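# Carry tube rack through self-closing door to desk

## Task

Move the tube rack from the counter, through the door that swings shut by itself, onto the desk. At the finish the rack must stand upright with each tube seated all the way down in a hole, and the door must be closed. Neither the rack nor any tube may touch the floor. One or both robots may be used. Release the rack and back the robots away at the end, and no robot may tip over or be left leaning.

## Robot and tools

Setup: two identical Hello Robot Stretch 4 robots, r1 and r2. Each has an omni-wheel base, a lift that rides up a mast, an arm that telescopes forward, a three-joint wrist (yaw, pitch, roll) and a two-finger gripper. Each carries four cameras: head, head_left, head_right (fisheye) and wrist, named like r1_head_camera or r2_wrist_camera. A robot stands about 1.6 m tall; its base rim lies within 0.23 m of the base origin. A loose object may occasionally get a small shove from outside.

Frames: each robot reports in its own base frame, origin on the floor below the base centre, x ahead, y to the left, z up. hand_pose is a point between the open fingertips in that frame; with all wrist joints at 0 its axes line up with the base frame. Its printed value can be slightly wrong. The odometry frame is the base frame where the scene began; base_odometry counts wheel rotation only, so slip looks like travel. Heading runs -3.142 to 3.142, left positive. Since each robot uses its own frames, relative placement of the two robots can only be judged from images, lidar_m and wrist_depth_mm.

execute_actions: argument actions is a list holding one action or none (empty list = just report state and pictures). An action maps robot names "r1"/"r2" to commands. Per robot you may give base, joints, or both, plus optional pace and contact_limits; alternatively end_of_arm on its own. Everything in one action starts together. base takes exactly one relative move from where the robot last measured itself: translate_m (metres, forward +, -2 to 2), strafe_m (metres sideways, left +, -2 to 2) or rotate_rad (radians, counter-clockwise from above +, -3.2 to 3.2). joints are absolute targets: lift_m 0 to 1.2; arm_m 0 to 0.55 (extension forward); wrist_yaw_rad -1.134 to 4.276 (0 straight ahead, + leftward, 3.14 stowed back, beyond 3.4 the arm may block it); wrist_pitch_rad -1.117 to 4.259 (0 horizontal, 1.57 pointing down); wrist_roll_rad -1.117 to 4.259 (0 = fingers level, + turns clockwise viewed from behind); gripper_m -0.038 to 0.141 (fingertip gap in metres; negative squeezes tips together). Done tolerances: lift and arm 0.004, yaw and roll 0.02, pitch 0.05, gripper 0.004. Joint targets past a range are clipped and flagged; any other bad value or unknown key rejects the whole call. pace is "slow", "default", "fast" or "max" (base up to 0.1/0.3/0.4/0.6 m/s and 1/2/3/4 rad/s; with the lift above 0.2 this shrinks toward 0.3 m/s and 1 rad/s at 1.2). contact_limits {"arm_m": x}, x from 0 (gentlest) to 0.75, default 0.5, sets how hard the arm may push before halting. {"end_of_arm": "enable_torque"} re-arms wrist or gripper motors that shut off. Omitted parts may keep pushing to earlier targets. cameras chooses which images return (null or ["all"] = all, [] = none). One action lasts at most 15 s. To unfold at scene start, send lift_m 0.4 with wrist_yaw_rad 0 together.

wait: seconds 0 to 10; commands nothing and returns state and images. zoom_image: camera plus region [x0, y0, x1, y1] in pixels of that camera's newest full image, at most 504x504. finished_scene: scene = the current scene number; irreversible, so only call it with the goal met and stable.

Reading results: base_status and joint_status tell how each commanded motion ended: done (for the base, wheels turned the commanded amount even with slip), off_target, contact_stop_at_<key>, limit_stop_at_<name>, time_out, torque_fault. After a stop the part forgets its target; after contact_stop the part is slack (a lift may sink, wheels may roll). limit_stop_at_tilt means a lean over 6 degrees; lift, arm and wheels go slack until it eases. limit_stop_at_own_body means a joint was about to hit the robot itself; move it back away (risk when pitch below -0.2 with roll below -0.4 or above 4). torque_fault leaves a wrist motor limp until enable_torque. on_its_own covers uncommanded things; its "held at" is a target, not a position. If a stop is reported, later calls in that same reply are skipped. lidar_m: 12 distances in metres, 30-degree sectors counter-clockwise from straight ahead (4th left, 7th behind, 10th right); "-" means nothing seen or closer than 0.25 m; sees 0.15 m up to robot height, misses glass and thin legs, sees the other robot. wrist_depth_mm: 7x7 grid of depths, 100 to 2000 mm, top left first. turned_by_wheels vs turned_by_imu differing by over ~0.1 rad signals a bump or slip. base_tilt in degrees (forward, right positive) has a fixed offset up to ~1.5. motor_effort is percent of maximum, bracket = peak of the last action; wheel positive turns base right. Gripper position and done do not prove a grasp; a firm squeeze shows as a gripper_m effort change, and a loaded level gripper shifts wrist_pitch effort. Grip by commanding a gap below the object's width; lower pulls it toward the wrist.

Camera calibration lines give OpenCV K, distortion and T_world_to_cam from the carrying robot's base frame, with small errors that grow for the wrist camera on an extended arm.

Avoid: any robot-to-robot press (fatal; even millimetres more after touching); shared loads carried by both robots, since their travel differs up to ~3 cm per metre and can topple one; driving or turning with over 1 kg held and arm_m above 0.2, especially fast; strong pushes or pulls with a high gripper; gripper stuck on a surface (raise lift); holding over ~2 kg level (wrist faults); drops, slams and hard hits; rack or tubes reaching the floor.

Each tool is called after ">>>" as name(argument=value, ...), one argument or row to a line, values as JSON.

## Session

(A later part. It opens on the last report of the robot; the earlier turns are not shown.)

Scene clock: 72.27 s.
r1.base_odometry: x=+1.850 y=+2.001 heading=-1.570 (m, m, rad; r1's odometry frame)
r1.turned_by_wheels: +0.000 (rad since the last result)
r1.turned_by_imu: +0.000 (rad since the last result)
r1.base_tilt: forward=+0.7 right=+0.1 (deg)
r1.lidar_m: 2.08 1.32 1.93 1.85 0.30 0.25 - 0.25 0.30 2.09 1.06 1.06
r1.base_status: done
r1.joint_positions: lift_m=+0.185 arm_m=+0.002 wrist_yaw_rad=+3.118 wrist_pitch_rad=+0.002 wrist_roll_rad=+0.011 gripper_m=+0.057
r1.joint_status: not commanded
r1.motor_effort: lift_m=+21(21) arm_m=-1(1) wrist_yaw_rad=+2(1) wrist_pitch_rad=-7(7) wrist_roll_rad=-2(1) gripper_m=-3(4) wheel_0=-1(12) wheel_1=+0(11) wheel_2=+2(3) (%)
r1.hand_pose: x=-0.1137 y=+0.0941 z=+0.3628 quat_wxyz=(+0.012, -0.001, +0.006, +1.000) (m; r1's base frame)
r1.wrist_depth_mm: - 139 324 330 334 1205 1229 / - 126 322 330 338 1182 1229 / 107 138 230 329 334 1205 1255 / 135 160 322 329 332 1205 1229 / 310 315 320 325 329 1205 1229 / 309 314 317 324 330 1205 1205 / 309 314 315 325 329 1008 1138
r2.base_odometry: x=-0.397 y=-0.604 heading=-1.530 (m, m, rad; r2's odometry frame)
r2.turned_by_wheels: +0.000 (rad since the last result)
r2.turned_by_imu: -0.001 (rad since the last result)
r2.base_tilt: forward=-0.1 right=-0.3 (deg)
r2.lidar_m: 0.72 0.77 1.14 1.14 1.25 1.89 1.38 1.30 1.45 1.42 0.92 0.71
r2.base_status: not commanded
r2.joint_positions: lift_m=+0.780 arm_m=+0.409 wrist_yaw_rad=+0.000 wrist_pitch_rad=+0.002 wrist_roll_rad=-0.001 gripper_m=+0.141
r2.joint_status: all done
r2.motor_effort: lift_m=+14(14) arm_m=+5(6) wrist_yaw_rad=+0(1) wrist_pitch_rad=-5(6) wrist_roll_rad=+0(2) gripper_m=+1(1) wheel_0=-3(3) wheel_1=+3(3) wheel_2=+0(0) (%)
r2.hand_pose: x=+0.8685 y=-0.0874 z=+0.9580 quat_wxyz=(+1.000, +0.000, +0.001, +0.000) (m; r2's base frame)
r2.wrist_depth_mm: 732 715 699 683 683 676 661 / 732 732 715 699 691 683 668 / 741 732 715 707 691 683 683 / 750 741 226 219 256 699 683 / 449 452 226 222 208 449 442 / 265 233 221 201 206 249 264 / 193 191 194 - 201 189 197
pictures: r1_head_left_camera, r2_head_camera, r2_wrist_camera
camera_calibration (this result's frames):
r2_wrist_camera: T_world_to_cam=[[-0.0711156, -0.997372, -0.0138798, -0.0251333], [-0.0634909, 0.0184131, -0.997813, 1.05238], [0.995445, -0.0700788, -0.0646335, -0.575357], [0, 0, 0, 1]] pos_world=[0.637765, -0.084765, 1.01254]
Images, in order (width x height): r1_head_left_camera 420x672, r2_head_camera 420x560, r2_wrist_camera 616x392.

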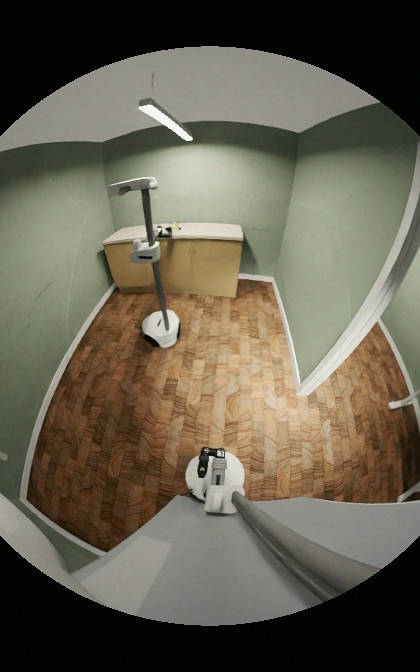

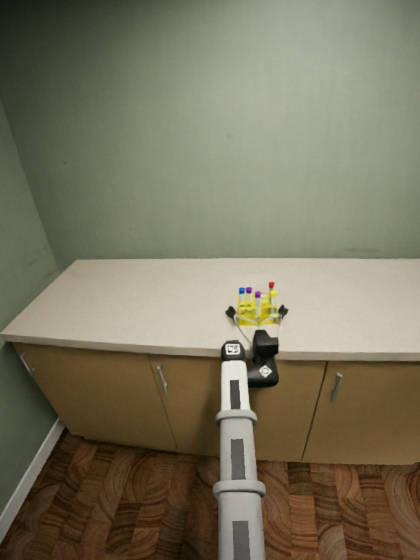

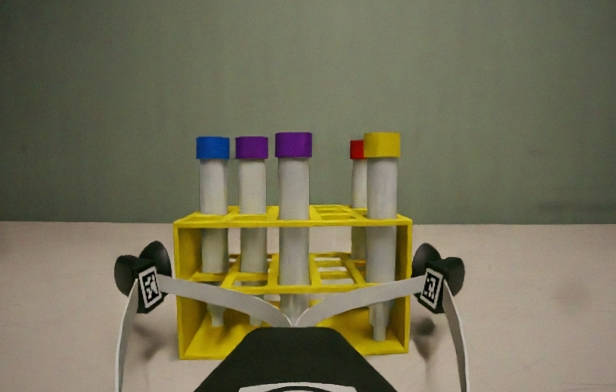

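>>> execute_actions(
  actions=[
    {"r1":{"base":{"translate_m":-0.2},"pace":"slow"},"r2":{"joints":{"gripper_m":0.09},"pace":"slow"}},
  ],
  cameras=["r1_head_left_camera","r2_wrist_camera","r2_head_camera"],
)

>>> zoom_image(
  camera="r2_head_camera",
  region=[190, 260, 320, 370],
)

Scene clock: 78.57 s.
r1.base_odometry: x=+1.849 y=+2.201 heading=-1.570 (m, m, rad; r1's odometry frame)
r1.turned_by_wheels: +0.000 (rad since the last result)
r1.turned_by_imu: +0.001 (rad since the last result)
r1.base_tilt: forward=+0.7 right=+0.2 (deg)
r1.lidar_m: 2.26 1.49 1.96 1.85 1.14 0.25 - - 0.25 0.44 2.19 1.22
r1.base_status: done
r1.joint_positions: lift_m=+0.185 arm_m=+0.002 wrist_yaw_rad=+3.118 wrist_pitch_rad=+0.002 wrist_roll_rad=+0.011 gripper_m=+0.057
r1.joint_status: not commanded
r1.motor_effort: lift_m=+21(21) arm_m=+0(1) wrist_yaw_rad=+0(0) wrist_pitch_rad=-6(7) wrist_roll_rad=-1(1) gripper_m=-5(4) wheel_0=-5(8) wheel_1=-4(7) wheel_2=+5(10) (%)
r1.hand_pose: x=-0.1137 y=+0.0941 z=+0.3628 quat_wxyz=(+0.012, -0.001, +0.006, +1.000) (m; r1's base frame)
r1.wrist_depth_mm: - 139 330 357 389 991 1025 / - 126 334 362 397 991 1008 / 107 138 231 362 394 991 1008 / 135 160 334 362 397 991 1008 / 290 310 334 362 394 976 1025 / 293 303 324 355 397 991 1025 / 290 310 325 368 384 946 991
r2.base_odometry: x=-0.397 y=-0.604 heading=-1.530 (m, m, rad; r2's odometry frame)
r2.turned_by_wheels: +0.000 (rad since the last result)
r2.turned_by_imu: -0.002 (rad since the last result)
r2.base_tilt: forward=-0.1 right=-0.2 (deg)
r2.lidar_m: 0.70 0.77 1.14 1.15 1.23 1.91 1.52 1.49 1.46 1.43 0.91 0.71
r2.base_status: not commanded
r2.joint_positions: lift_m=+0.780 arm_m=+0.409 wrist_yaw_rad=+0.000 wrist_pitch_rad=+0.002 wrist_roll_rad=-0.001 gripper_m=+0.090
r2.joint_status: all done
r2.motor_effort: lift_m=+14(14) arm_m=+5(5) wrist_yaw_rad=-2(2) wrist_pitch_rad=-5(5) wrist_roll_rad=+1(1) gripper_m=-17(18) wheel_0=-3(3) wheel_1=+3(3) wheel_2=+0(0) (%)
r2.hand_pose: x=+0.8685 y=-0.0874 z=+0.9580 quat_wxyz=(+1.000, +0.000, +0.001, +0.000) (m; r2's base frame)
r2.wrist_depth_mm: 732 715 707 691 691 668 661 / 732 723 715 699 691 676 668 / 741 732 707 707 691 683 676 / 759 741 220 264 250 691 683 / 449 452 222 248 200 445 439 / 266 230 198 201 198 246 263 / 193 191 194 - 195 195 197
pictures: r1_head_left_camera, r2_head_camera, r2_wrist_camera
camera_calibration (this result's frames):
r2_wrist_camera: T_world_to_cam=[[-0.0711152, -0.997372, -0.0138795, -0.0251315], [-0.063491, 0.0184127, -0.997813, 1.05238], [0.995445, -0.0700784, -0.0646335, -0.575389], [0, 0, 0, 1]] pos_world=[0.637798, -0.084765, 1.01254]
Images, in order (width x height): r1_head_left_camera 420x672, r2_head_camera 420x560, r2_wrist_camera 616x392.

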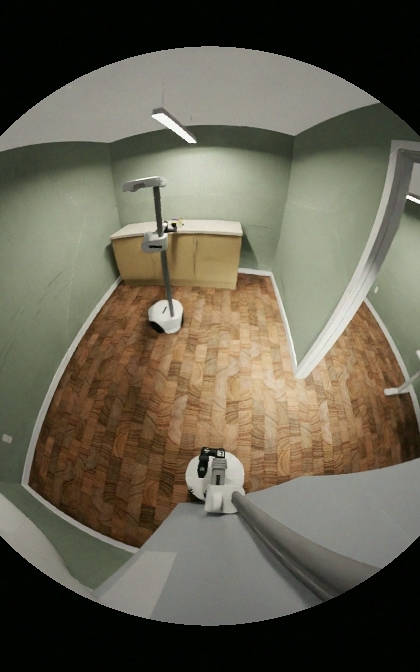

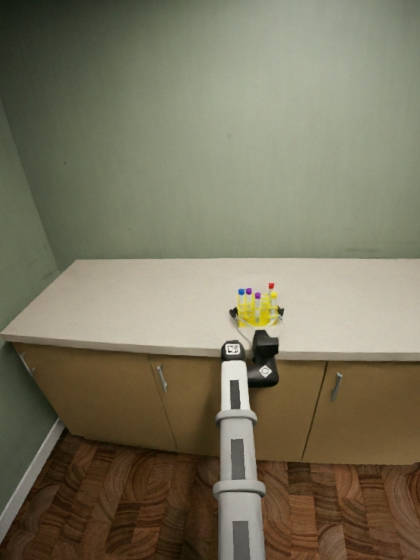

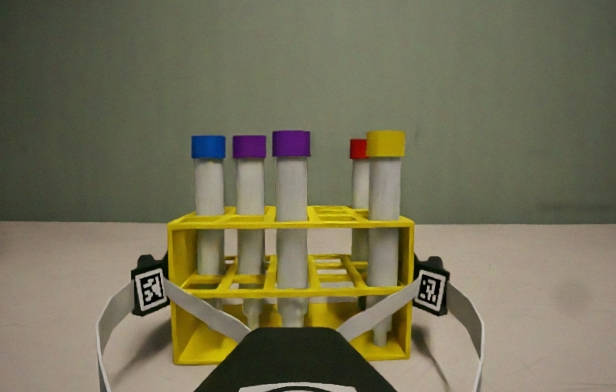

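Region (190, 260, 320, 370) of r2_head_camera's 420x560 image, scaled by 3.877, with more detail than that image has; it fills the top 426 rows of this view, and the rest is white.

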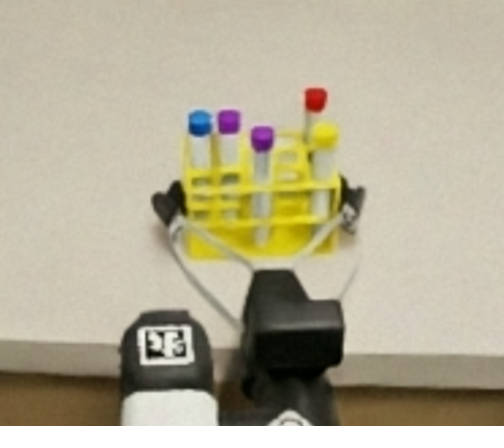

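Good grip. Squeeze a bit more and lift.

>>> execute_actions(
  actions=[
    {"r1":{"base":{"translate_m":-0.1}},"r2":{"joints":{"gripper_m":0.065}}},
  ],
  cameras=[],
)

>>> execute_actions(
  actions=[
    {"r2":{"joints":{"lift_m":0.81},"pace":"slow"}},
  ],
  cameras=["r2_wrist_camera","r1_head_left_camera"],
)

Scene clock: 83.87 s.
r1.base_odometry: x=+1.852 y=+2.270 heading=-1.543 (m, m, rad; r1's odometry frame)
r1.turned_by_wheels: +0.027 (rad since the last result)
r1.turned_by_imu: +0.054 (rad since the last result)
r1.base_tilt: forward=+0.7 right=+0.2 (deg)
r1.lidar_m: 1.64 1.54 1.90 1.83 1.06 0.25 - - 0.25 0.44 1.30 1.25
r1.base_status: translate_m contact_stop (by the wheels' count: -0.069 of -0.100)
r1.joint_positions: lift_m=+0.185 arm_m=+0.002 wrist_yaw_rad=+3.119 wrist_pitch_rad=+0.002 wrist_roll_rad=+0.011 gripper_m=+0.057
r1.joint_status: not commanded
r1.on_its_own: the wheels are slack since a contact_stop
r1.motor_effort: lift_m=+20(21) arm_m=+0(1) wrist_yaw_rad=+1(4) wrist_pitch_rad=-7(8) wrist_roll_rad=-1(1) gripper_m=-1(4) wheel_0=+0(23) wheel_1=+0(28) wheel_2=+0(35) (%)
r1.hand_pose: x=-0.1139 y=+0.0941 z=+0.3628 quat_wxyz=(+0.012, -0.001, +0.006, +1.000) (m; r1's base frame)
r1.wrist_depth_mm: - 139 330 357 389 931 931 / - 126 330 357 389 931 904 / 107 138 230 357 389 917 946 / 135 160 332 355 387 931 946 / 291 310 336 357 389 946 946 / 291 304 324 351 394 931 946 / 289 310 322 366 382 917 931
r2.base_odometry: x=-0.397 y=-0.604 heading=-1.530 (m, m, rad; r2's odometry frame)
r2.turned_by_wheels: +0.000 (rad since the last result)
r2.turned_by_imu: -0.001 (rad since the last result)
r2.base_tilt: forward=-0.1 right=-0.3 (deg)
r2.lidar_m: 0.71 0.78 1.15 1.14 1.25 1.89 1.55 1.51 1.45 1.43 0.92 0.70
r2.base_status: not commanded
r2.joint_positions: lift_m=+0.780 arm_m=+0.409 wrist_yaw_rad=+0.000 wrist_pitch_rad=+0.002 wrist_roll_rad=-0.001 gripper_m=+0.065
r2.joint_status: all done
r2.motor_effort: lift_m=+14(13) arm_m=+5(5) wrist_yaw_rad=-3(2) wrist_pitch_rad=-6(6) wrist_roll_rad=+2(1) gripper_m=-25(24) wheel_0=-3(3) wheel_1=+3(3) wheel_2=+0(0) (%)
r2.hand_pose: x=+0.8685 y=-0.0874 z=+0.9580 quat_wxyz=(+1.000, +0.000, +0.001, +0.000) (m; r2's base frame)
r2.wrist_depth_mm: 723 715 699 691 676 668 661 / 741 715 715 699 691 676 676 / 741 732 715 707 691 691 676 / 750 741 209 204 243 691 683 / 449 452 211 191 192 445 439 / 265 179 199 189 190 227 263 / 186 190 187 - 191 190 197
pictures: none
No camera images: the call's "cameras" was empty. Leave "cameras" out to get every camera's image.

not run: a stop came earlier in this reply.

Door stop at ~110°.

>>> execute_actions(
  actions=[
    {"r1":{"base":{"translate_m":0.01}},"r2":{"joints":{"lift_m":0.81},"pace":"slow"}},
  ],
  cameras=["r2_wrist_camera","r1_head_left_camera"],
)

Scene clock: 86.37 s.
r1.base_odometry: x=+1.853 y=+2.260 heading=-1.543 (m, m, rad; r1's odometry frame)
r1.turned_by_wheels: +0.000 (rad since the last result)
r1.turned_by_imu: +0.000 (rad since the last result)
r1.base_tilt: forward=+0.6 right=+0.0 (deg)
r1.lidar_m: 1.59 1.49 1.90 1.83 1.06 0.25 - 0.29 0.25 0.47 1.34 1.21
r1.base_status: done
r1.joint_positions: lift_m=+0.185 arm_m=+0.002 wrist_yaw_rad=+3.119 wrist_pitch_rad=+0.002 wrist_roll_rad=+0.011 gripper_m=+0.057
r1.joint_status: not commanded
r1.motor_effort: lift_m=+20(20) arm_m=+0(0) wrist_yaw_rad=+1(1) wrist_pitch_rad=-7(7) wrist_roll_rad=-2(1) gripper_m=-4(1) wheel_0=-1(6) wheel_1=-2(4) wheel_2=+2(10) (%)
r1.hand_pose: x=-0.1139 y=+0.0941 z=+0.3628 quat_wxyz=(+0.012, -0.001, +0.006, +1.000) (m; r1's base frame)
r1.wrist_depth_mm: - 139 329 353 382 946 960 / - 126 332 355 387 946 931 / 107 138 229 359 387 960 946 / 135 161 330 357 387 931 960 / 291 309 332 359 387 917 931 / 291 304 325 353 389 931 946 / 291 309 324 362 379 917 931
r2.base_odometry: x=-0.397 y=-0.604 heading=-1.530 (m, m, rad; r2's odometry frame)
r2.turned_by_wheels: +0.000 (rad since the last result)
r2.turned_by_imu: -0.001 (rad since the last result)
r2.base_tilt: forward=-0.1 right=-0.3 (deg)
r2.lidar_m: 0.69 0.74 1.15 1.14 1.24 1.90 1.53 1.50 1.46 1.42 0.91 0.69
r2.base_status: not commanded
r2.joint_positions: lift_m=+0.810 arm_m=+0.409 wrist_yaw_rad=+0.000 wrist_pitch_rad=+0.003 wrist_roll_rad=-0.001 gripper_m=+0.065
r2.joint_status: all done
r2.motor_effort: lift_m=+24(23) arm_m=+5(5) wrist_yaw_rad=+2(1) wrist_pitch_rad=-9(9) wrist_roll_rad=+0(1) gripper_m=-24(25) wheel_0=-3(3) wheel_1=+3(3) wheel_2=+1(0) (%)
r2.hand_pose: x=+0.8685 y=-0.0874 z=+0.9869 quat_wxyz=(+1.000, +0.000, +0.002, +0.000) (m; r2's base frame)
r2.wrist_depth_mm: 723 715 699 683 683 676 661 / 732 715 707 699 683 683 676 / 732 732 707 699 691 683 683 / 750 750 209 204 242 691 691 / 569 574 212 192 192 564 554 / 336 179 199 189 190 289 334 / 237 242 197 - 212 241 244
pictures: r1_head_left_camera, r2_wrist_camera
camera_calibration (this result's frames):
r2_wrist_camera: T_world_to_cam=[[-0.0711288, -0.997372, -0.0138099, -0.0247879], [-0.0644711, 0.018413, -0.99775, 1.08195], [0.995381, -0.0700784, -0.0656114, -0.572507], [0, 0, 0, 1]] pos_world=[0.637854, -0.084765, 1.04161]
Images, in order (width x height): r1_head_left_camera 420x672, r2_wrist_camera 616x392.

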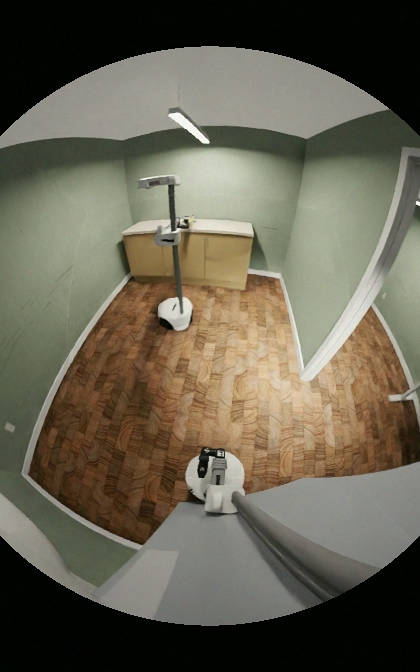

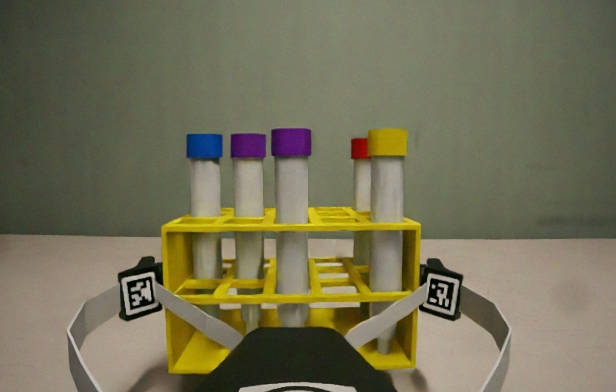

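>>> execute_actions(
  actions=[
    {"r2":{"base":{"translate_m":-1.0},"joints":{"arm_m":0.0}}},
  ],
  cameras=[],
)

>>> execute_actions(
  actions=[
    {"r2":{"base":{"rotate_rad":-1.72},"pace":"slow"}},
  ],
  cameras=["r2_wrist_camera","r1_head_left_camera","r2_head_camera","r2_head_left_camera"],
)

Scene clock: 95.60 s.
r1.base_odometry: x=+1.853 y=+2.260 heading=-1.543 (m, m, rad; r1's odometry frame)
r1.turned_by_wheels: +0.000 (rad since the last result)
r1.turned_by_imu: +0.000 (rad since the last result)
r1.base_tilt: forward=+0.6 right=+0.3 (deg)
r1.lidar_m: 2.29 0.59 0.62 1.83 1.06 0.25 - 0.26 0.25 0.45 1.29 1.24
r1.base_status: not commanded
r1.joint_positions: lift_m=+0.185 arm_m=+0.002 wrist_yaw_rad=+3.119 wrist_pitch_rad=+0.002 wrist_roll_rad=+0.011 gripper_m=+0.057
r1.joint_status: not commanded
r1.motor_effort: lift_m=+20(20) arm_m=+0(0) wrist_yaw_rad=+0(1) wrist_pitch_rad=-7(7) wrist_roll_rad=-1(2) gripper_m=-4(4) wheel_0=+0(0) wheel_1=-1(1) wheel_2=+2(2) (%)
r1.hand_pose: x=-0.1139 y=+0.0941 z=+0.3628 quat_wxyz=(+0.012, -0.001, +0.006, +1.000) (m; r1's base frame)
r1.wrist_depth_mm: - 139 332 355 384 931 960 / - 126 332 355 384 917 931 / 107 138 230 353 387 931 946 / 135 160 330 357 389 931 946 / 293 310 332 357 389 946 946 / 293 303 322 349 389 931 946 / 291 310 322 362 379 917 917
r2.base_odometry: x=-0.438 y=+0.395 heading=-1.530 (m, m, rad; r2's odometry frame)
r2.turned_by_wheels: +0.000 (rad since the last result)
r2.turned_by_imu: +0.000 (rad since the last result)
r2.base_tilt: forward=-0.2 right=-0.3 (deg)
r2.lidar_m: 0.42 1.62 1.28 1.25 1.38 1.39 0.96 0.62 0.66 1.35 1.41 0.44
r2.base_status: done
r2.joint_positions: lift_m=+0.810 arm_m=+0.002 wrist_yaw_rad=+0.000 wrist_pitch_rad=+0.003 wrist_roll_rad=-0.001 gripper_m=+0.065
r2.joint_status: all done
joint sent to its limit — the command would take r2.arm_m past its lower limit, so that joint was sent only as far as its limit.
r2.motor_effort: lift_m=+23(24) arm_m=-5(5) wrist_yaw_rad=-1(2) wrist_pitch_rad=-10(9) wrist_roll_rad=+0(1) gripper_m=-25(25) wheel_0=-2(6) wheel_1=-3(6) wheel_2=-1(10) (%)
r2.hand_pose: x=+0.4614 y=-0.0874 z=+0.9868 quat_wxyz=(+1.000, +0.000, +0.002, +0.000) (m; r2's base frame)
r2.wrist_depth_mm: 1708 - - - - 1921 1983 / 1708 - - - - - 1921 / 1708 - - - - - 1983 / 1661 1808 209 203 243 - - / 1576 1576 212 191 192 1464 - / 1618 179 199 189 190 1464 1983 / 1576 1618 198 - 211 1499 1808
pictures: none
No camera images: the call's "cameras" was empty. Leave "cameras" out to get every camera's image.

Scene clock: 98.60 s.
r1.base_odometry: x=+1.853 y=+2.260 heading=-1.543 (m, m, rad; r1's odometry frame)
r1.turned_by_wheels: +0.000 (rad since the last result)
r1.turned_by_imu: +0.000 (rad since the last result)
r1.base_tilt: forward=+0.8 right=+0.0 (deg)
r1.lidar_m: 0.44 0.42 0.62 1.84 1.08 0.25 - 0.26 0.25 0.46 1.31 1.24
r1.base_status: not commanded
r1.joint_positions: lift_m=+0.185 arm_m=+0.002 wrist_yaw_rad=+3.119 wrist_pitch_rad=+0.002 wrist_roll_rad=+0.011 gripper_m=+0.057
r1.joint_status: not commanded
r1.motor_effort: lift_m=+20(20) arm_m=+0(0) wrist_yaw_rad=-2(2) wrist_pitch_rad=-7(7) wrist_roll_rad=+0(2) gripper_m=-5(3) wheel_0=-1(0) wheel_1=-1(1) wheel_2=+2(2) (%)
r1.hand_pose: x=-0.1139 y=+0.0941 z=+0.3628 quat_wxyz=(+0.012, -0.001, +0.006, +1.000) (m; r1's base frame)
r1.wrist_depth_mm: - 139 330 355 384 931 946 / - 126 330 355 384 931 946 / 107 138 229 355 387 946 960 / 135 160 334 355 387 917 931 / 290 309 330 353 382 946 946 / 291 303 322 349 384 917 931 / 291 309 324 362 377 917 931
r2.base_odometry: x=-0.438 y=+0.395 heading=+3.034 (m, m, rad; r2's odometry frame)
r2.turned_by_wheels: -1.719 (rad since the last result)
r2.turned_by_imu: -1.692 (rad since the last result)
r2.base_tilt: forward=-0.2 right=-0.3 (deg)
r2.lidar_m: 0.41 1.37 1.77 1.70 1.73 1.32 1.24 1.32 1.46 1.35 0.60 0.46
r2.base_status: done
r2.joint_positions: lift_m=+0.810 arm_m=+0.002 wrist_yaw_rad=+0.000 wrist_pitch_rad=+0.003 wrist_roll_rad=-0.001 gripper_m=+0.065
r2.joint_status: not commanded
r2.motor_effort: lift_m=+23(23) arm_m=-5(4) wrist_yaw_rad=+2(1) wrist_pitch_rad=-9(10) wrist_roll_rad=+1(2) gripper_m=-24(25) wheel_0=+2(5) wheel_1=+3(8) wheel_2=+2(5) (%)
r2.hand_pose: x=+0.4614 y=-0.0874 z=+0.9868 quat_wxyz=(+1.000, +0.000, +0.002, +0.000) (m; r2's base frame)
r2.wrist_depth_mm: 1025 1098 - - - 960 768 / 1060 1098 - - - 960 768 / 1042 1118 - - - 991 778 / 1078 1138 211 203 242 991 778 / 1078 1060 212 191 193 991 798 / 1078 179 199 189 190 878 778 / 1098 1078 198 - 212 1008 788
pictures: r1_head_left_camera, r2_head_camera, r2_head_left_camera, r2_wrist_camera
camera_calibration (this result's frames):
r2_wrist_camera: T_world_to_cam=[[-0.0712311, -0.997365, -0.0137817, -0.0537579], [-0.0648025, 0.0184148, -0.997728, 1.05579], [0.995353, -0.0701762, -0.0659434, -0.166893], [0, 0, 0, 1]] pos_world=[0.230706, -0.0847704, 1.04165]
Images, in order (width x height): r1_head_left_camera 420x672, r2_head_camera 420x560, r2_head_left_camera 420x672, r2_wrist_camera 616x392.

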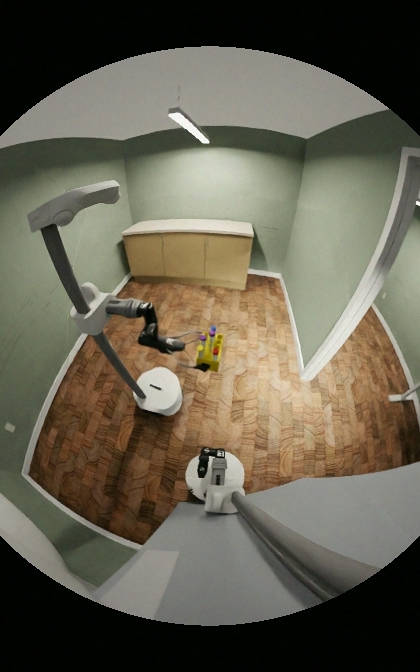

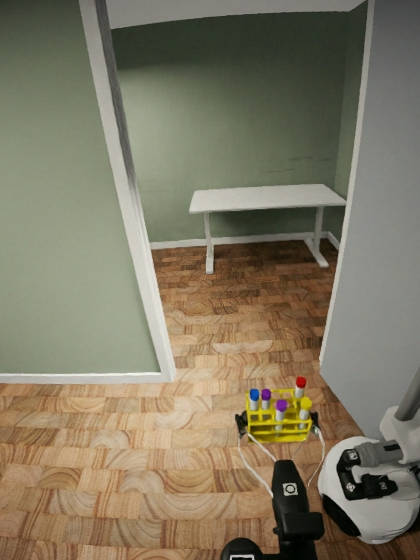

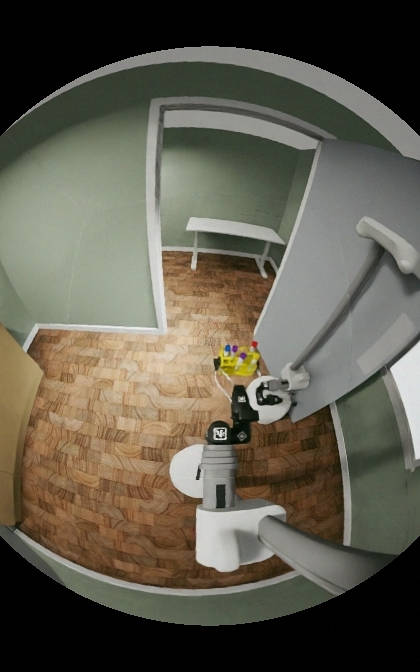

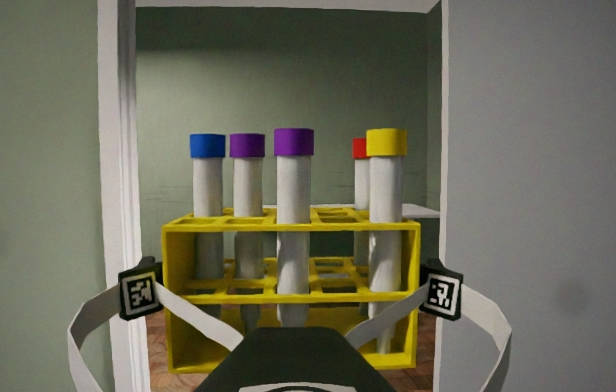

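>>> execute_actions(
  actions=[
    {"r2":{"base":{"translate_m":2.0},"joints":{"lift_m":0.72},"pace":"fast"}},
  ],
  cameras=["r2_wrist_camera","r1_head_left_camera","r2_head_camera"],
)

Scene clock: 108.07 s.
r1.base_odometry: x=+1.853 y=+2.260 heading=-1.543 (m, m, rad; r1's odometry frame)
r1.turned_by_wheels: +0.000 (rad since the last result)
r1.turned_by_imu: +0.000 (rad since the last result)
r1.base_tilt: forward=+0.7 right=+0.1 (deg)
r1.lidar_m: 2.29 2.44 1.90 1.84 1.06 0.25 - 0.25 0.25 0.46 1.29 1.24
r1.base_status: not commanded
r1.joint_positions: lift_m=+0.185 arm_m=+0.002 wrist_yaw_rad=+3.119 wrist_pitch_rad=+0.002 wrist_roll_rad=+0.011 gripper_m=+0.057
r1.joint_status: not commanded
r1.motor_effort: lift_m=+20(20) arm_m=+0(0) wrist_yaw_rad=+1(0) wrist_pitch_rad=-7(7) wrist_roll_rad=-1(2) gripper_m=-3(4) wheel_0=+0(0) wheel_1=-1(1) wheel_2=+2(2) (%)
r1.hand_pose: x=-0.1139 y=+0.0941 z=+0.3628 quat_wxyz=(+0.012, -0.001, +0.006, +1.000) (m; r1's base frame)
r1.wrist_depth_mm: - 139 329 355 384 946 960 / - 126 330 355 387 917 946 / 107 138 231 355 384 931 946 / 135 161 330 357 389 931 946 / 290 310 332 359 387 931 931 / 293 304 324 351 387 946 946 / 290 307 324 362 379 917 917
r2.base_odometry: x=-2.427 y=+0.610 heading=+3.034 (m, m, rad; r2's odometry frame)
r2.turned_by_wheels: +0.000 (rad since the last result)
r2.turned_by_imu: -0.009 (rad since the last result)
r2.base_tilt: forward=-0.2 right=-0.3 (deg)
r2.lidar_m: 0.40 0.72 2.02 2.31 0.78 0.66 3.29 0.85 0.77 1.33 1.04 0.44
r2.base_status: done
r2.joint_positions: lift_m=+0.720 arm_m=+0.002 wrist_yaw_rad=+0.000 wrist_pitch_rad=+0.003 wrist_roll_rad=-0.001 gripper_m=+0.065
r2.joint_status: all done
r2.motor_effort: lift_m=+15(23) arm_m=-4(4) wrist_yaw_rad=+0(1) wrist_pitch_rad=-9(11) wrist_roll_rad=+0(1) gripper_m=-25(25) wheel_0=+2(9) wheel_1=+3(7) wheel_2=+0(11) (%)
r2.hand_pose: x=+0.4614 y=-0.0874 z=+0.8976 quat_wxyz=(+1.000, +0.000, +0.002, +0.000) (m; r2's base frame)
r2.wrist_depth_mm: 1160 1182 1182 1205 1229 1281 1281 / 1160 1205 1229 1255 1255 1308 1336 / 1182 1229 1229 1255 1281 1308 1336 / 1182 1229 210 203 243 1336 1336 / 1205 1182 211 193 193 1008 991 / 597 180 199 189 189 521 591 / 480 488 197 - 211 1366 1366
pictures: r1_head_left_camera, r2_head_camera, r2_wrist_camera
camera_calibration (this result's frames):
r2_wrist_camera: T_world_to_cam=[[-0.071084, -0.997375, -0.0137822, -0.0550155], [-0.0648451, 0.0184086, -0.997726, 0.966729], [0.99536, -0.0700286, -0.0659834, -0.172714], [0, 0, 0, 1]] pos_world=[0.230689, -0.084762, 0.952375]
Images, in order (width x height): r1_head_left_camera 420x672, r2_head_camera 420x560, r2_wrist_camera 616x392.

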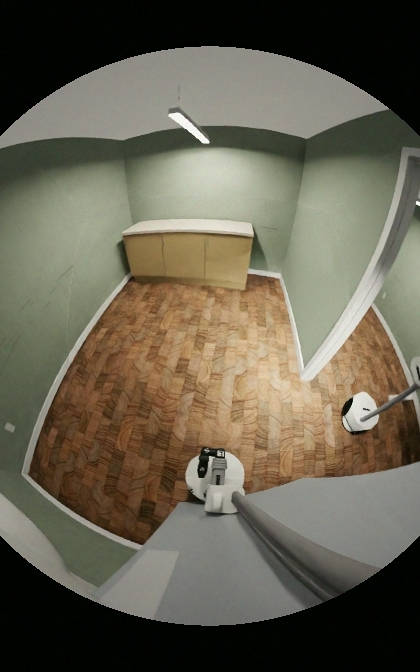

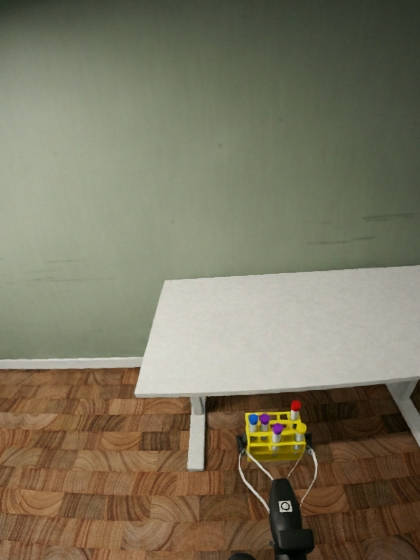

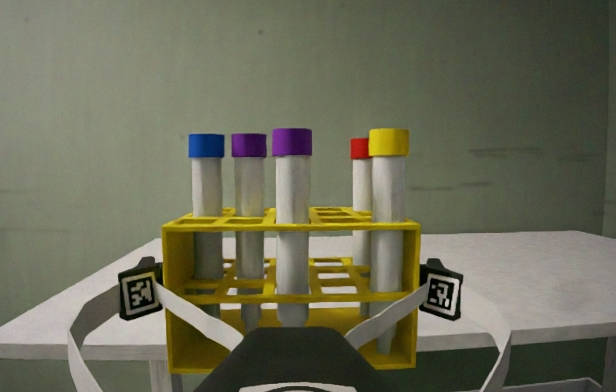

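>>> execute_actions(
  actions=[
    {"r1":{"base":{"strafe_m":0.6},"pace":"fast"},"r2":{"joints":{"lift_m":0.605,"arm_m":0.42}}},
  ],
  cameras=["r2_wrist_camera","r1_head_right_camera"],
)

Scene clock: 115.47 s.
r1.base_odometry: x=+2.453 y=+2.276 heading=-1.543 (m, m, rad; r1's odometry frame)
r1.turned_by_wheels: +0.000 (rad since the last result)
r1.turned_by_imu: +0.000 (rad since the last result)
r1.base_tilt: forward=+0.6 right=+0.2 (deg)
r1.lidar_m: 2.33 1.65 1.28 1.24 1.07 0.77 0.73 0.79 1.19 0.40 0.39 2.05
r1.base_status: done
r1.joint_positions: lift_m=+0.185 arm_m=+0.002 wrist_yaw_rad=+3.118 wrist_pitch_rad=+0.002 wrist_roll_rad=+0.011 gripper_m=+0.057
r1.joint_status: not commanded
r1.motor_effort: lift_m=+20(20) arm_m=+0(0) wrist_yaw_rad=+0(1) wrist_pitch_rad=-7(7) wrist_roll_rad=-1(2) gripper_m=-3(4) wheel_0=-1(13) wheel_1=-1(11) wheel_2=+0(1) (%)
r1.hand_pose: x=-0.1139 y=+0.0941 z=+0.3628 quat_wxyz=(+0.012, -0.001, +0.006, +1.000) (m; r1's base frame)
r1.wrist_depth_mm: - 139 866 878 891 931 917 / - 126 878 904 891 904 917 / 107 138 230 904 904 917 931 / 135 160 878 891 891 917 917 / 854 866 891 891 904 904 917 / 866 866 866 891 891 904 904 / 798 798 866 866 866 878 891
r2.base_odometry: x=-2.427 y=+0.610 heading=+3.034 (m, m, rad; r2's odometry frame)
r2.turned_by_wheels: +0.000 (rad since the last result)
r2.turned_by_imu: -0.002 (rad since the last result)
r2.base_tilt: forward=-0.1 right=-0.3 (deg)
r2.lidar_m: 0.68 0.72 2.06 2.33 0.79 0.66 1.93 0.82 0.79 1.34 1.02 0.72
r2.base_status: not commanded
r2.joint_positions: lift_m=+0.605 arm_m=+0.419 wrist_yaw_rad=+0.000 wrist_pitch_rad=+0.003 wrist_roll_rad=+0.000 gripper_m=+0.065
r2.joint_status: all done
r2.motor_effort: lift_m=+14(20) arm_m=+5(6) wrist_yaw_rad=+0(1) wrist_pitch_rad=-9(9) wrist_roll_rad=+0(1) gripper_m=-24(26) wheel_0=+2(2) wheel_1=+3(3) wheel_2=+0(1) (%)
r2.hand_pose: x=+0.8786 y=-0.0874 z=+0.7827 quat_wxyz=(+1.000, +0.000, +0.002, +0.000) (m; r2's base frame)
r2.wrist_depth_mm: 778 788 798 820 842 854 866 / 788 809 820 831 842 866 878 / 788 809 831 842 854 878 891 / 809 820 211 204 243 891 904 / 504 517 213 191 192 508 500 / 301 179 199 189 190 258 297 / 211 216 198 - 205 216 218
pictures: r1_head_right_camera, r2_wrist_camera
camera_calibration (this result's frames):
r2_wrist_camera: T_world_to_cam=[[-0.0710912, -0.997374, -0.0138504, -0.0268853], [-0.0646883, 0.0184663, -0.997735, 0.87904], [0.99537, -0.0700342, -0.0658312, -0.595686], [0, 0, 0, 1]] pos_world=[0.64788, -0.0847657, 0.837462]
Images, in order (width x height): r1_head_right_camera 420x672, r2_wrist_camera 616x392.

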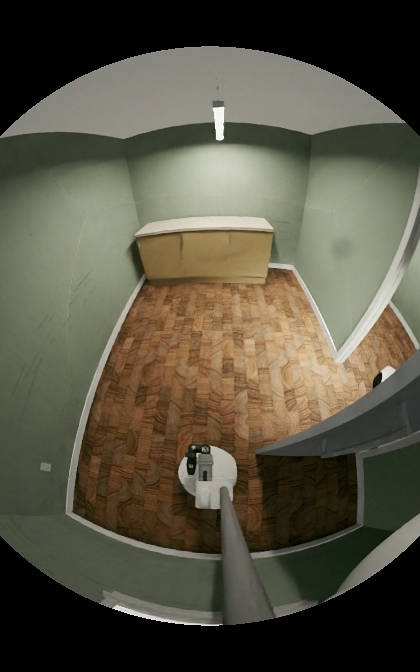

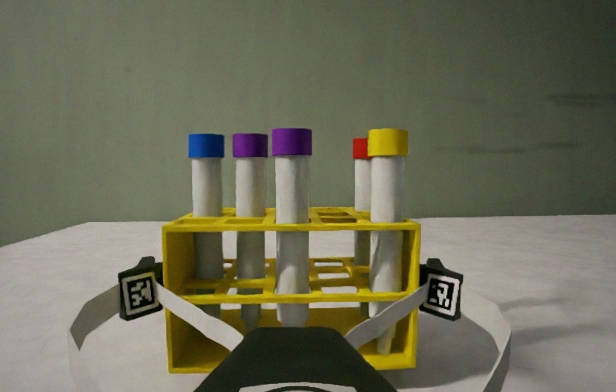

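About 0.0145 above.

>>> execute_actions(
  actions=[
    {"r2":{"joints":{"lift_m":0.591},"pace":"slow"}},
  ],
  cameras=[],
)

>>> execute_actions(
  actions=[
    {"r2":{"joints":{"gripper_m":0.141}}},
  ],
  cameras=[],
)

>>> execute_actions(
  actions=[
    {"r2":{"joints":{"arm_m":0.01},"pace":"fast"}},
  ],
  cameras=["r2_wrist_camera","r1_head_right_camera","r2_head_camera"],
)

Scene clock: 118.70 s.
r1.base_odometry: x=+2.453 y=+2.276 heading=-1.543 (m, m, rad; r1's odometry frame)
r1.turned_by_wheels: +0.000 (rad since the last result)
r1.turned_by_imu: +0.000 (rad since the last result)
r1.base_tilt: forward=+0.8 right=+0.3 (deg)
r1.lidar_m: 2.32 1.71 1.29 1.23 1.07 0.76 0.73 0.79 1.17 1.32 1.41 2.06
r1.base_status: not commanded
r1.joint_positions: lift_m=+0.185 arm_m=+0.002 wrist_yaw_rad=+3.118 wrist_pitch_rad=+0.002 wrist_roll_rad=+0.011 gripper_m=+0.057
r1.joint_status: not commanded
r1.motor_effort: lift_m=+20(20) arm_m=+0(0) wrist_yaw_rad=-1(1) wrist_pitch_rad=-7(7) wrist_roll_rad=-2(2) gripper_m=-3(4) wheel_0=-1(1) wheel_1=-1(1) wheel_2=+0(0) (%)
r1.hand_pose: x=-0.1139 y=+0.0941 z=+0.3628 quat_wxyz=(+0.012, -0.001, +0.006, +1.000) (m; r1's base frame)
r1.wrist_depth_mm: - 139 866 891 878 917 931 / - 126 878 904 917 904 917 / 107 138 231 891 891 917 931 / 135 161 878 891 891 904 917 / 854 866 878 891 891 891 917 / 866 866 854 891 904 904 917 / 788 820 842 866 878 891 891
r2.base_odometry: x=-2.427 y=+0.610 heading=+3.034 (m, m, rad; r2's odometry frame)
r2.turned_by_wheels: +0.000 (rad since the last result)
r2.turned_by_imu: -0.001 (rad since the last result)
r2.base_tilt: forward=-0.1 right=-0.3 (deg)
r2.lidar_m: 0.68 0.73 2.06 2.32 0.76 0.60 0.59 0.62 0.76 1.34 1.02 0.74
r2.base_status: not commanded
r2.joint_positions: lift_m=+0.592 arm_m=+0.419 wrist_yaw_rad=-0.002 wrist_pitch_rad=+0.001 wrist_roll_rad=+0.000 gripper_m=+0.065
r2.joint_status: all done
r2.motor_effort: lift_m=+11(15) arm_m=+5(4) wrist_yaw_rad=+6(6) wrist_pitch_rad=-2(10) wrist_roll_rad=+0(0) gripper_m=-24(25) wheel_0=+2(2) wheel_1=+3(3) wheel_2=+0(0) (%)
r2.hand_pose: x=+0.8784 y=-0.0879 z=+0.7695 quat_wxyz=(+1.000, +0.000, +0.001, -0.001) (m; r2's base frame)
r2.wrist_depth_mm: 788 798 809 820 842 866 878 / 788 809 820 831 854 878 891 / 788 809 213 842 854 878 891 / 798 820 211 204 242 891 904 / 469 469 211 191 193 466 462 / 274 179 198 189 190 236 274 / 193 198 188 - 191 196 204
pictures: none
No camera images: the call's "cameras" was empty. Leave "cameras" out to get every camera's image.

Scene clock: 120.50 s.
r1.base_odometry: x=+2.453 y=+2.276 heading=-1.543 (m, m, rad; r1's odometry frame)
r1.turned_by_wheels: +0.000 (rad since the last result)
r1.turned_by_imu: +0.000 (rad since the last result)
r1.base_tilt: forward=+0.8 right=+0.1 (deg)
r1.lidar_m: 2.32 1.70 1.26 1.24 1.07 0.76 0.73 0.78 1.19 1.34 1.46 2.04
r1.base_status: not commanded
r1.joint_positions: lift_m=+0.185 arm_m=+0.002 wrist_yaw_rad=+3.118 wrist_pitch_rad=+0.002 wrist_roll_rad=+0.011 gripper_m=+0.057
r1.joint_status: not commanded
r1.motor_effort: lift_m=+20(20) arm_m=+0(0) wrist_yaw_rad=+0(1) wrist_pitch_rad=-7(7) wrist_roll_rad=-1(1) gripper_m=-5(3) wheel_0=-2(1) wheel_1=-1(1) wheel_2=+0(0) (%)
r1.hand_pose: x=-0.1139 y=+0.0941 z=+0.3628 quat_wxyz=(+0.012, -0.001, +0.006, +1.000) (m; r1's base frame)
r1.wrist_depth_mm: - 139 878 878 891 946 931 / - 126 878 891 904 904 931 / 107 138 230 891 904 917 917 / 135 160 891 878 891 904 917 / 866 878 891 891 891 917 904 / 866 854 866 878 878 891 904 / 788 798 866 866 866 891 904
r2.base_odometry: x=-2.427 y=+0.610 heading=+3.034 (m, m, rad; r2's odometry frame)
r2.turned_by_wheels: +0.000 (rad since the last result)
r2.turned_by_imu: +0.000 (rad since the last result)
r2.base_tilt: forward=-0.1 right=-0.2 (deg)
r2.lidar_m: 0.69 0.72 2.05 2.30 0.77 0.62 0.58 0.61 0.77 1.35 1.04 0.72
r2.base_status: not commanded
r2.joint_positions: lift_m=+0.592 arm_m=+0.419 wrist_yaw_rad=-0.002 wrist_pitch_rad=+0.001 wrist_roll_rad=+0.000 gripper_m=+0.141
r2.joint_status: all done
r2.motor_effort: lift_m=+11(11) arm_m=+5(5) wrist_yaw_rad=+5(7) wrist_pitch_rad=-4(4) wrist_roll_rad=+0(0) gripper_m=+2(25) wheel_0=+2(2) wheel_1=+3(3) wheel_2=+0(0) (%)
r2.hand_pose: x=+0.8784 y=-0.0879 z=+0.7696 quat_wxyz=(+1.000, +0.000, +0.000, -0.001) (m; r2's base frame)
r2.wrist_depth_mm: 788 788 809 831 854 854 878 / 798 809 809 831 854 866 891 / 788 820 820 842 854 878 891 / 809 820 229 842 788 891 891 / 473 473 230 239 216 466 462 / 276 242 213 200 213 258 273 / 200 198 199 - 206 196 204
pictures: none
No camera images: the call's "cameras" was empty. Leave "cameras" out to get every camera's image.

Scene clock: 122.43 s.
r1.base_odometry: x=+2.453 y=+2.276 heading=-1.543 (m, m, rad; r1's odometry frame)
r1.turned_by_wheels: +0.000 (rad since the last result)
r1.turned_by_imu: +0.000 (rad since the last result)
r1.base_tilt: forward=+0.8 right=+0.1 (deg)
r1.lidar_m: 2.32 1.67 1.29 1.23 1.02 0.76 0.74 0.80 1.16 1.33 1.43 2.02
r1.base_status: not commanded
r1.joint_positions: lift_m=+0.185 arm_m=+0.002 wrist_yaw_rad=+3.118 wrist_pitch_rad=+0.002 wrist_roll_rad=+0.011 gripper_m=+0.057
r1.joint_status: not commanded
r1.motor_effort: lift_m=+20(20) arm_m=+0(0) wrist_yaw_rad=-1(0) wrist_pitch_rad=-7(7) wrist_roll_rad=-1(2) gripper_m=-4(4) wheel_0=-1(1) wheel_1=-1(1) wheel_2=+0(0) (%)
r1.hand_pose: x=-0.1139 y=+0.0941 z=+0.3628 quat_wxyz=(+0.012, -0.001, +0.006, +1.000) (m; r1's base frame)
r1.wrist_depth_mm: - 139 854 878 891 904 931 / - 126 891 891 917 891 917 / 107 138 230 891 904 917 917 / 135 161 878 891 904 904 917 / 866 854 878 878 904 904 917 / 866 854 866 904 904 891 904 / 798 809 866 866 878 891 891
r2.base_odometry: x=-2.427 y=+0.610 heading=+3.034 (m, m, rad; r2's odometry frame)
r2.turned_by_wheels: +0.000 (rad since the last result)
r2.turned_by_imu: -0.001 (rad since the last result)
r2.base_tilt: forward=-0.1 right=-0.3 (deg)
r2.lidar_m: 0.70 0.73 2.05 2.29 0.77 0.61 0.58 0.62 0.76 1.34 1.03 0.74
r2.base_status: not commanded
r2.joint_positions: lift_m=+0.591 arm_m=+0.011 wrist_yaw_rad=+0.000 wrist_pitch_rad=+0.002 wrist_roll_rad=+0.000 gripper_m=+0.141
r2.joint_status: all done
r2.motor_effort: lift_m=+13(13) arm_m=-4(5) wrist_yaw_rad=+0(4) wrist_pitch_rad=-6(6) wrist_roll_rad=+0(0) gripper_m=+1(2) wheel_0=+2(2) wheel_1=+3(3) wheel_2=+0(0) (%)
r2.hand_pose: x=+0.4702 y=-0.0875 z=+0.7690 quat_wxyz=(+1.000, +0.000, +0.001, +0.000) (m; r2's base frame)
r2.wrist_depth_mm: 1160 1160 1205 1229 1255 1255 1281 / 1160 1182 1205 1255 1255 1281 1308 / 1182 1205 1205 1255 1281 1308 1336 / 1205 1229 1205 778 1255 1308 1308 / 535 469 544 544 539 530 621 / 1205 854 1229 1281 1281 1336 1366 / 1255 1205 1281 - 1308 1336 1397
pictures: r1_head_right_camera, r2_head_camera, r2_wrist_camera
camera_calibration (this result's frames):
r2_wrist_camera: T_world_to_cam=[[-0.07138, -0.997349, -0.0141437, -0.0558294], [-0.0636454, 0.0187051, -0.997797, 0.838567], [0.995417, -0.0703226, -0.0648118, -0.190951], [0, 0, 0, 1]] pos_world=[0.239461, -0.0847951, 0.823554]
Images, in order (width x height): r1_head_right_camera 420x672, r2_head_camera 420x560, r2_wrist_camera 616x392.

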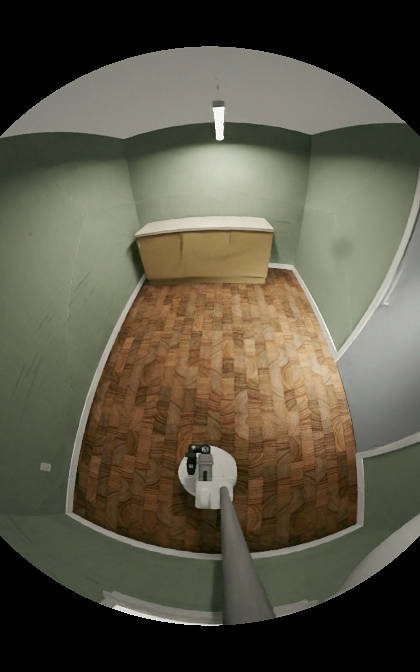

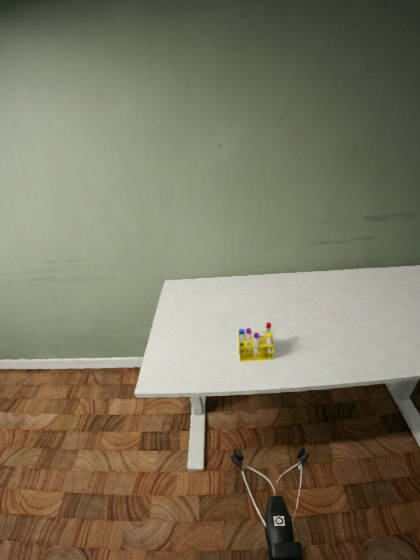

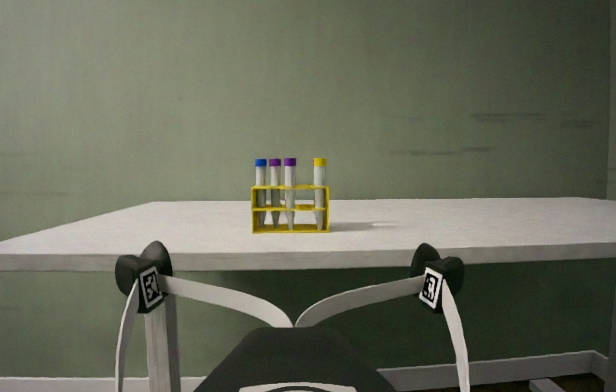

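>>> finished_scene(
  scene=1,
)

The scene is finished: the task was done.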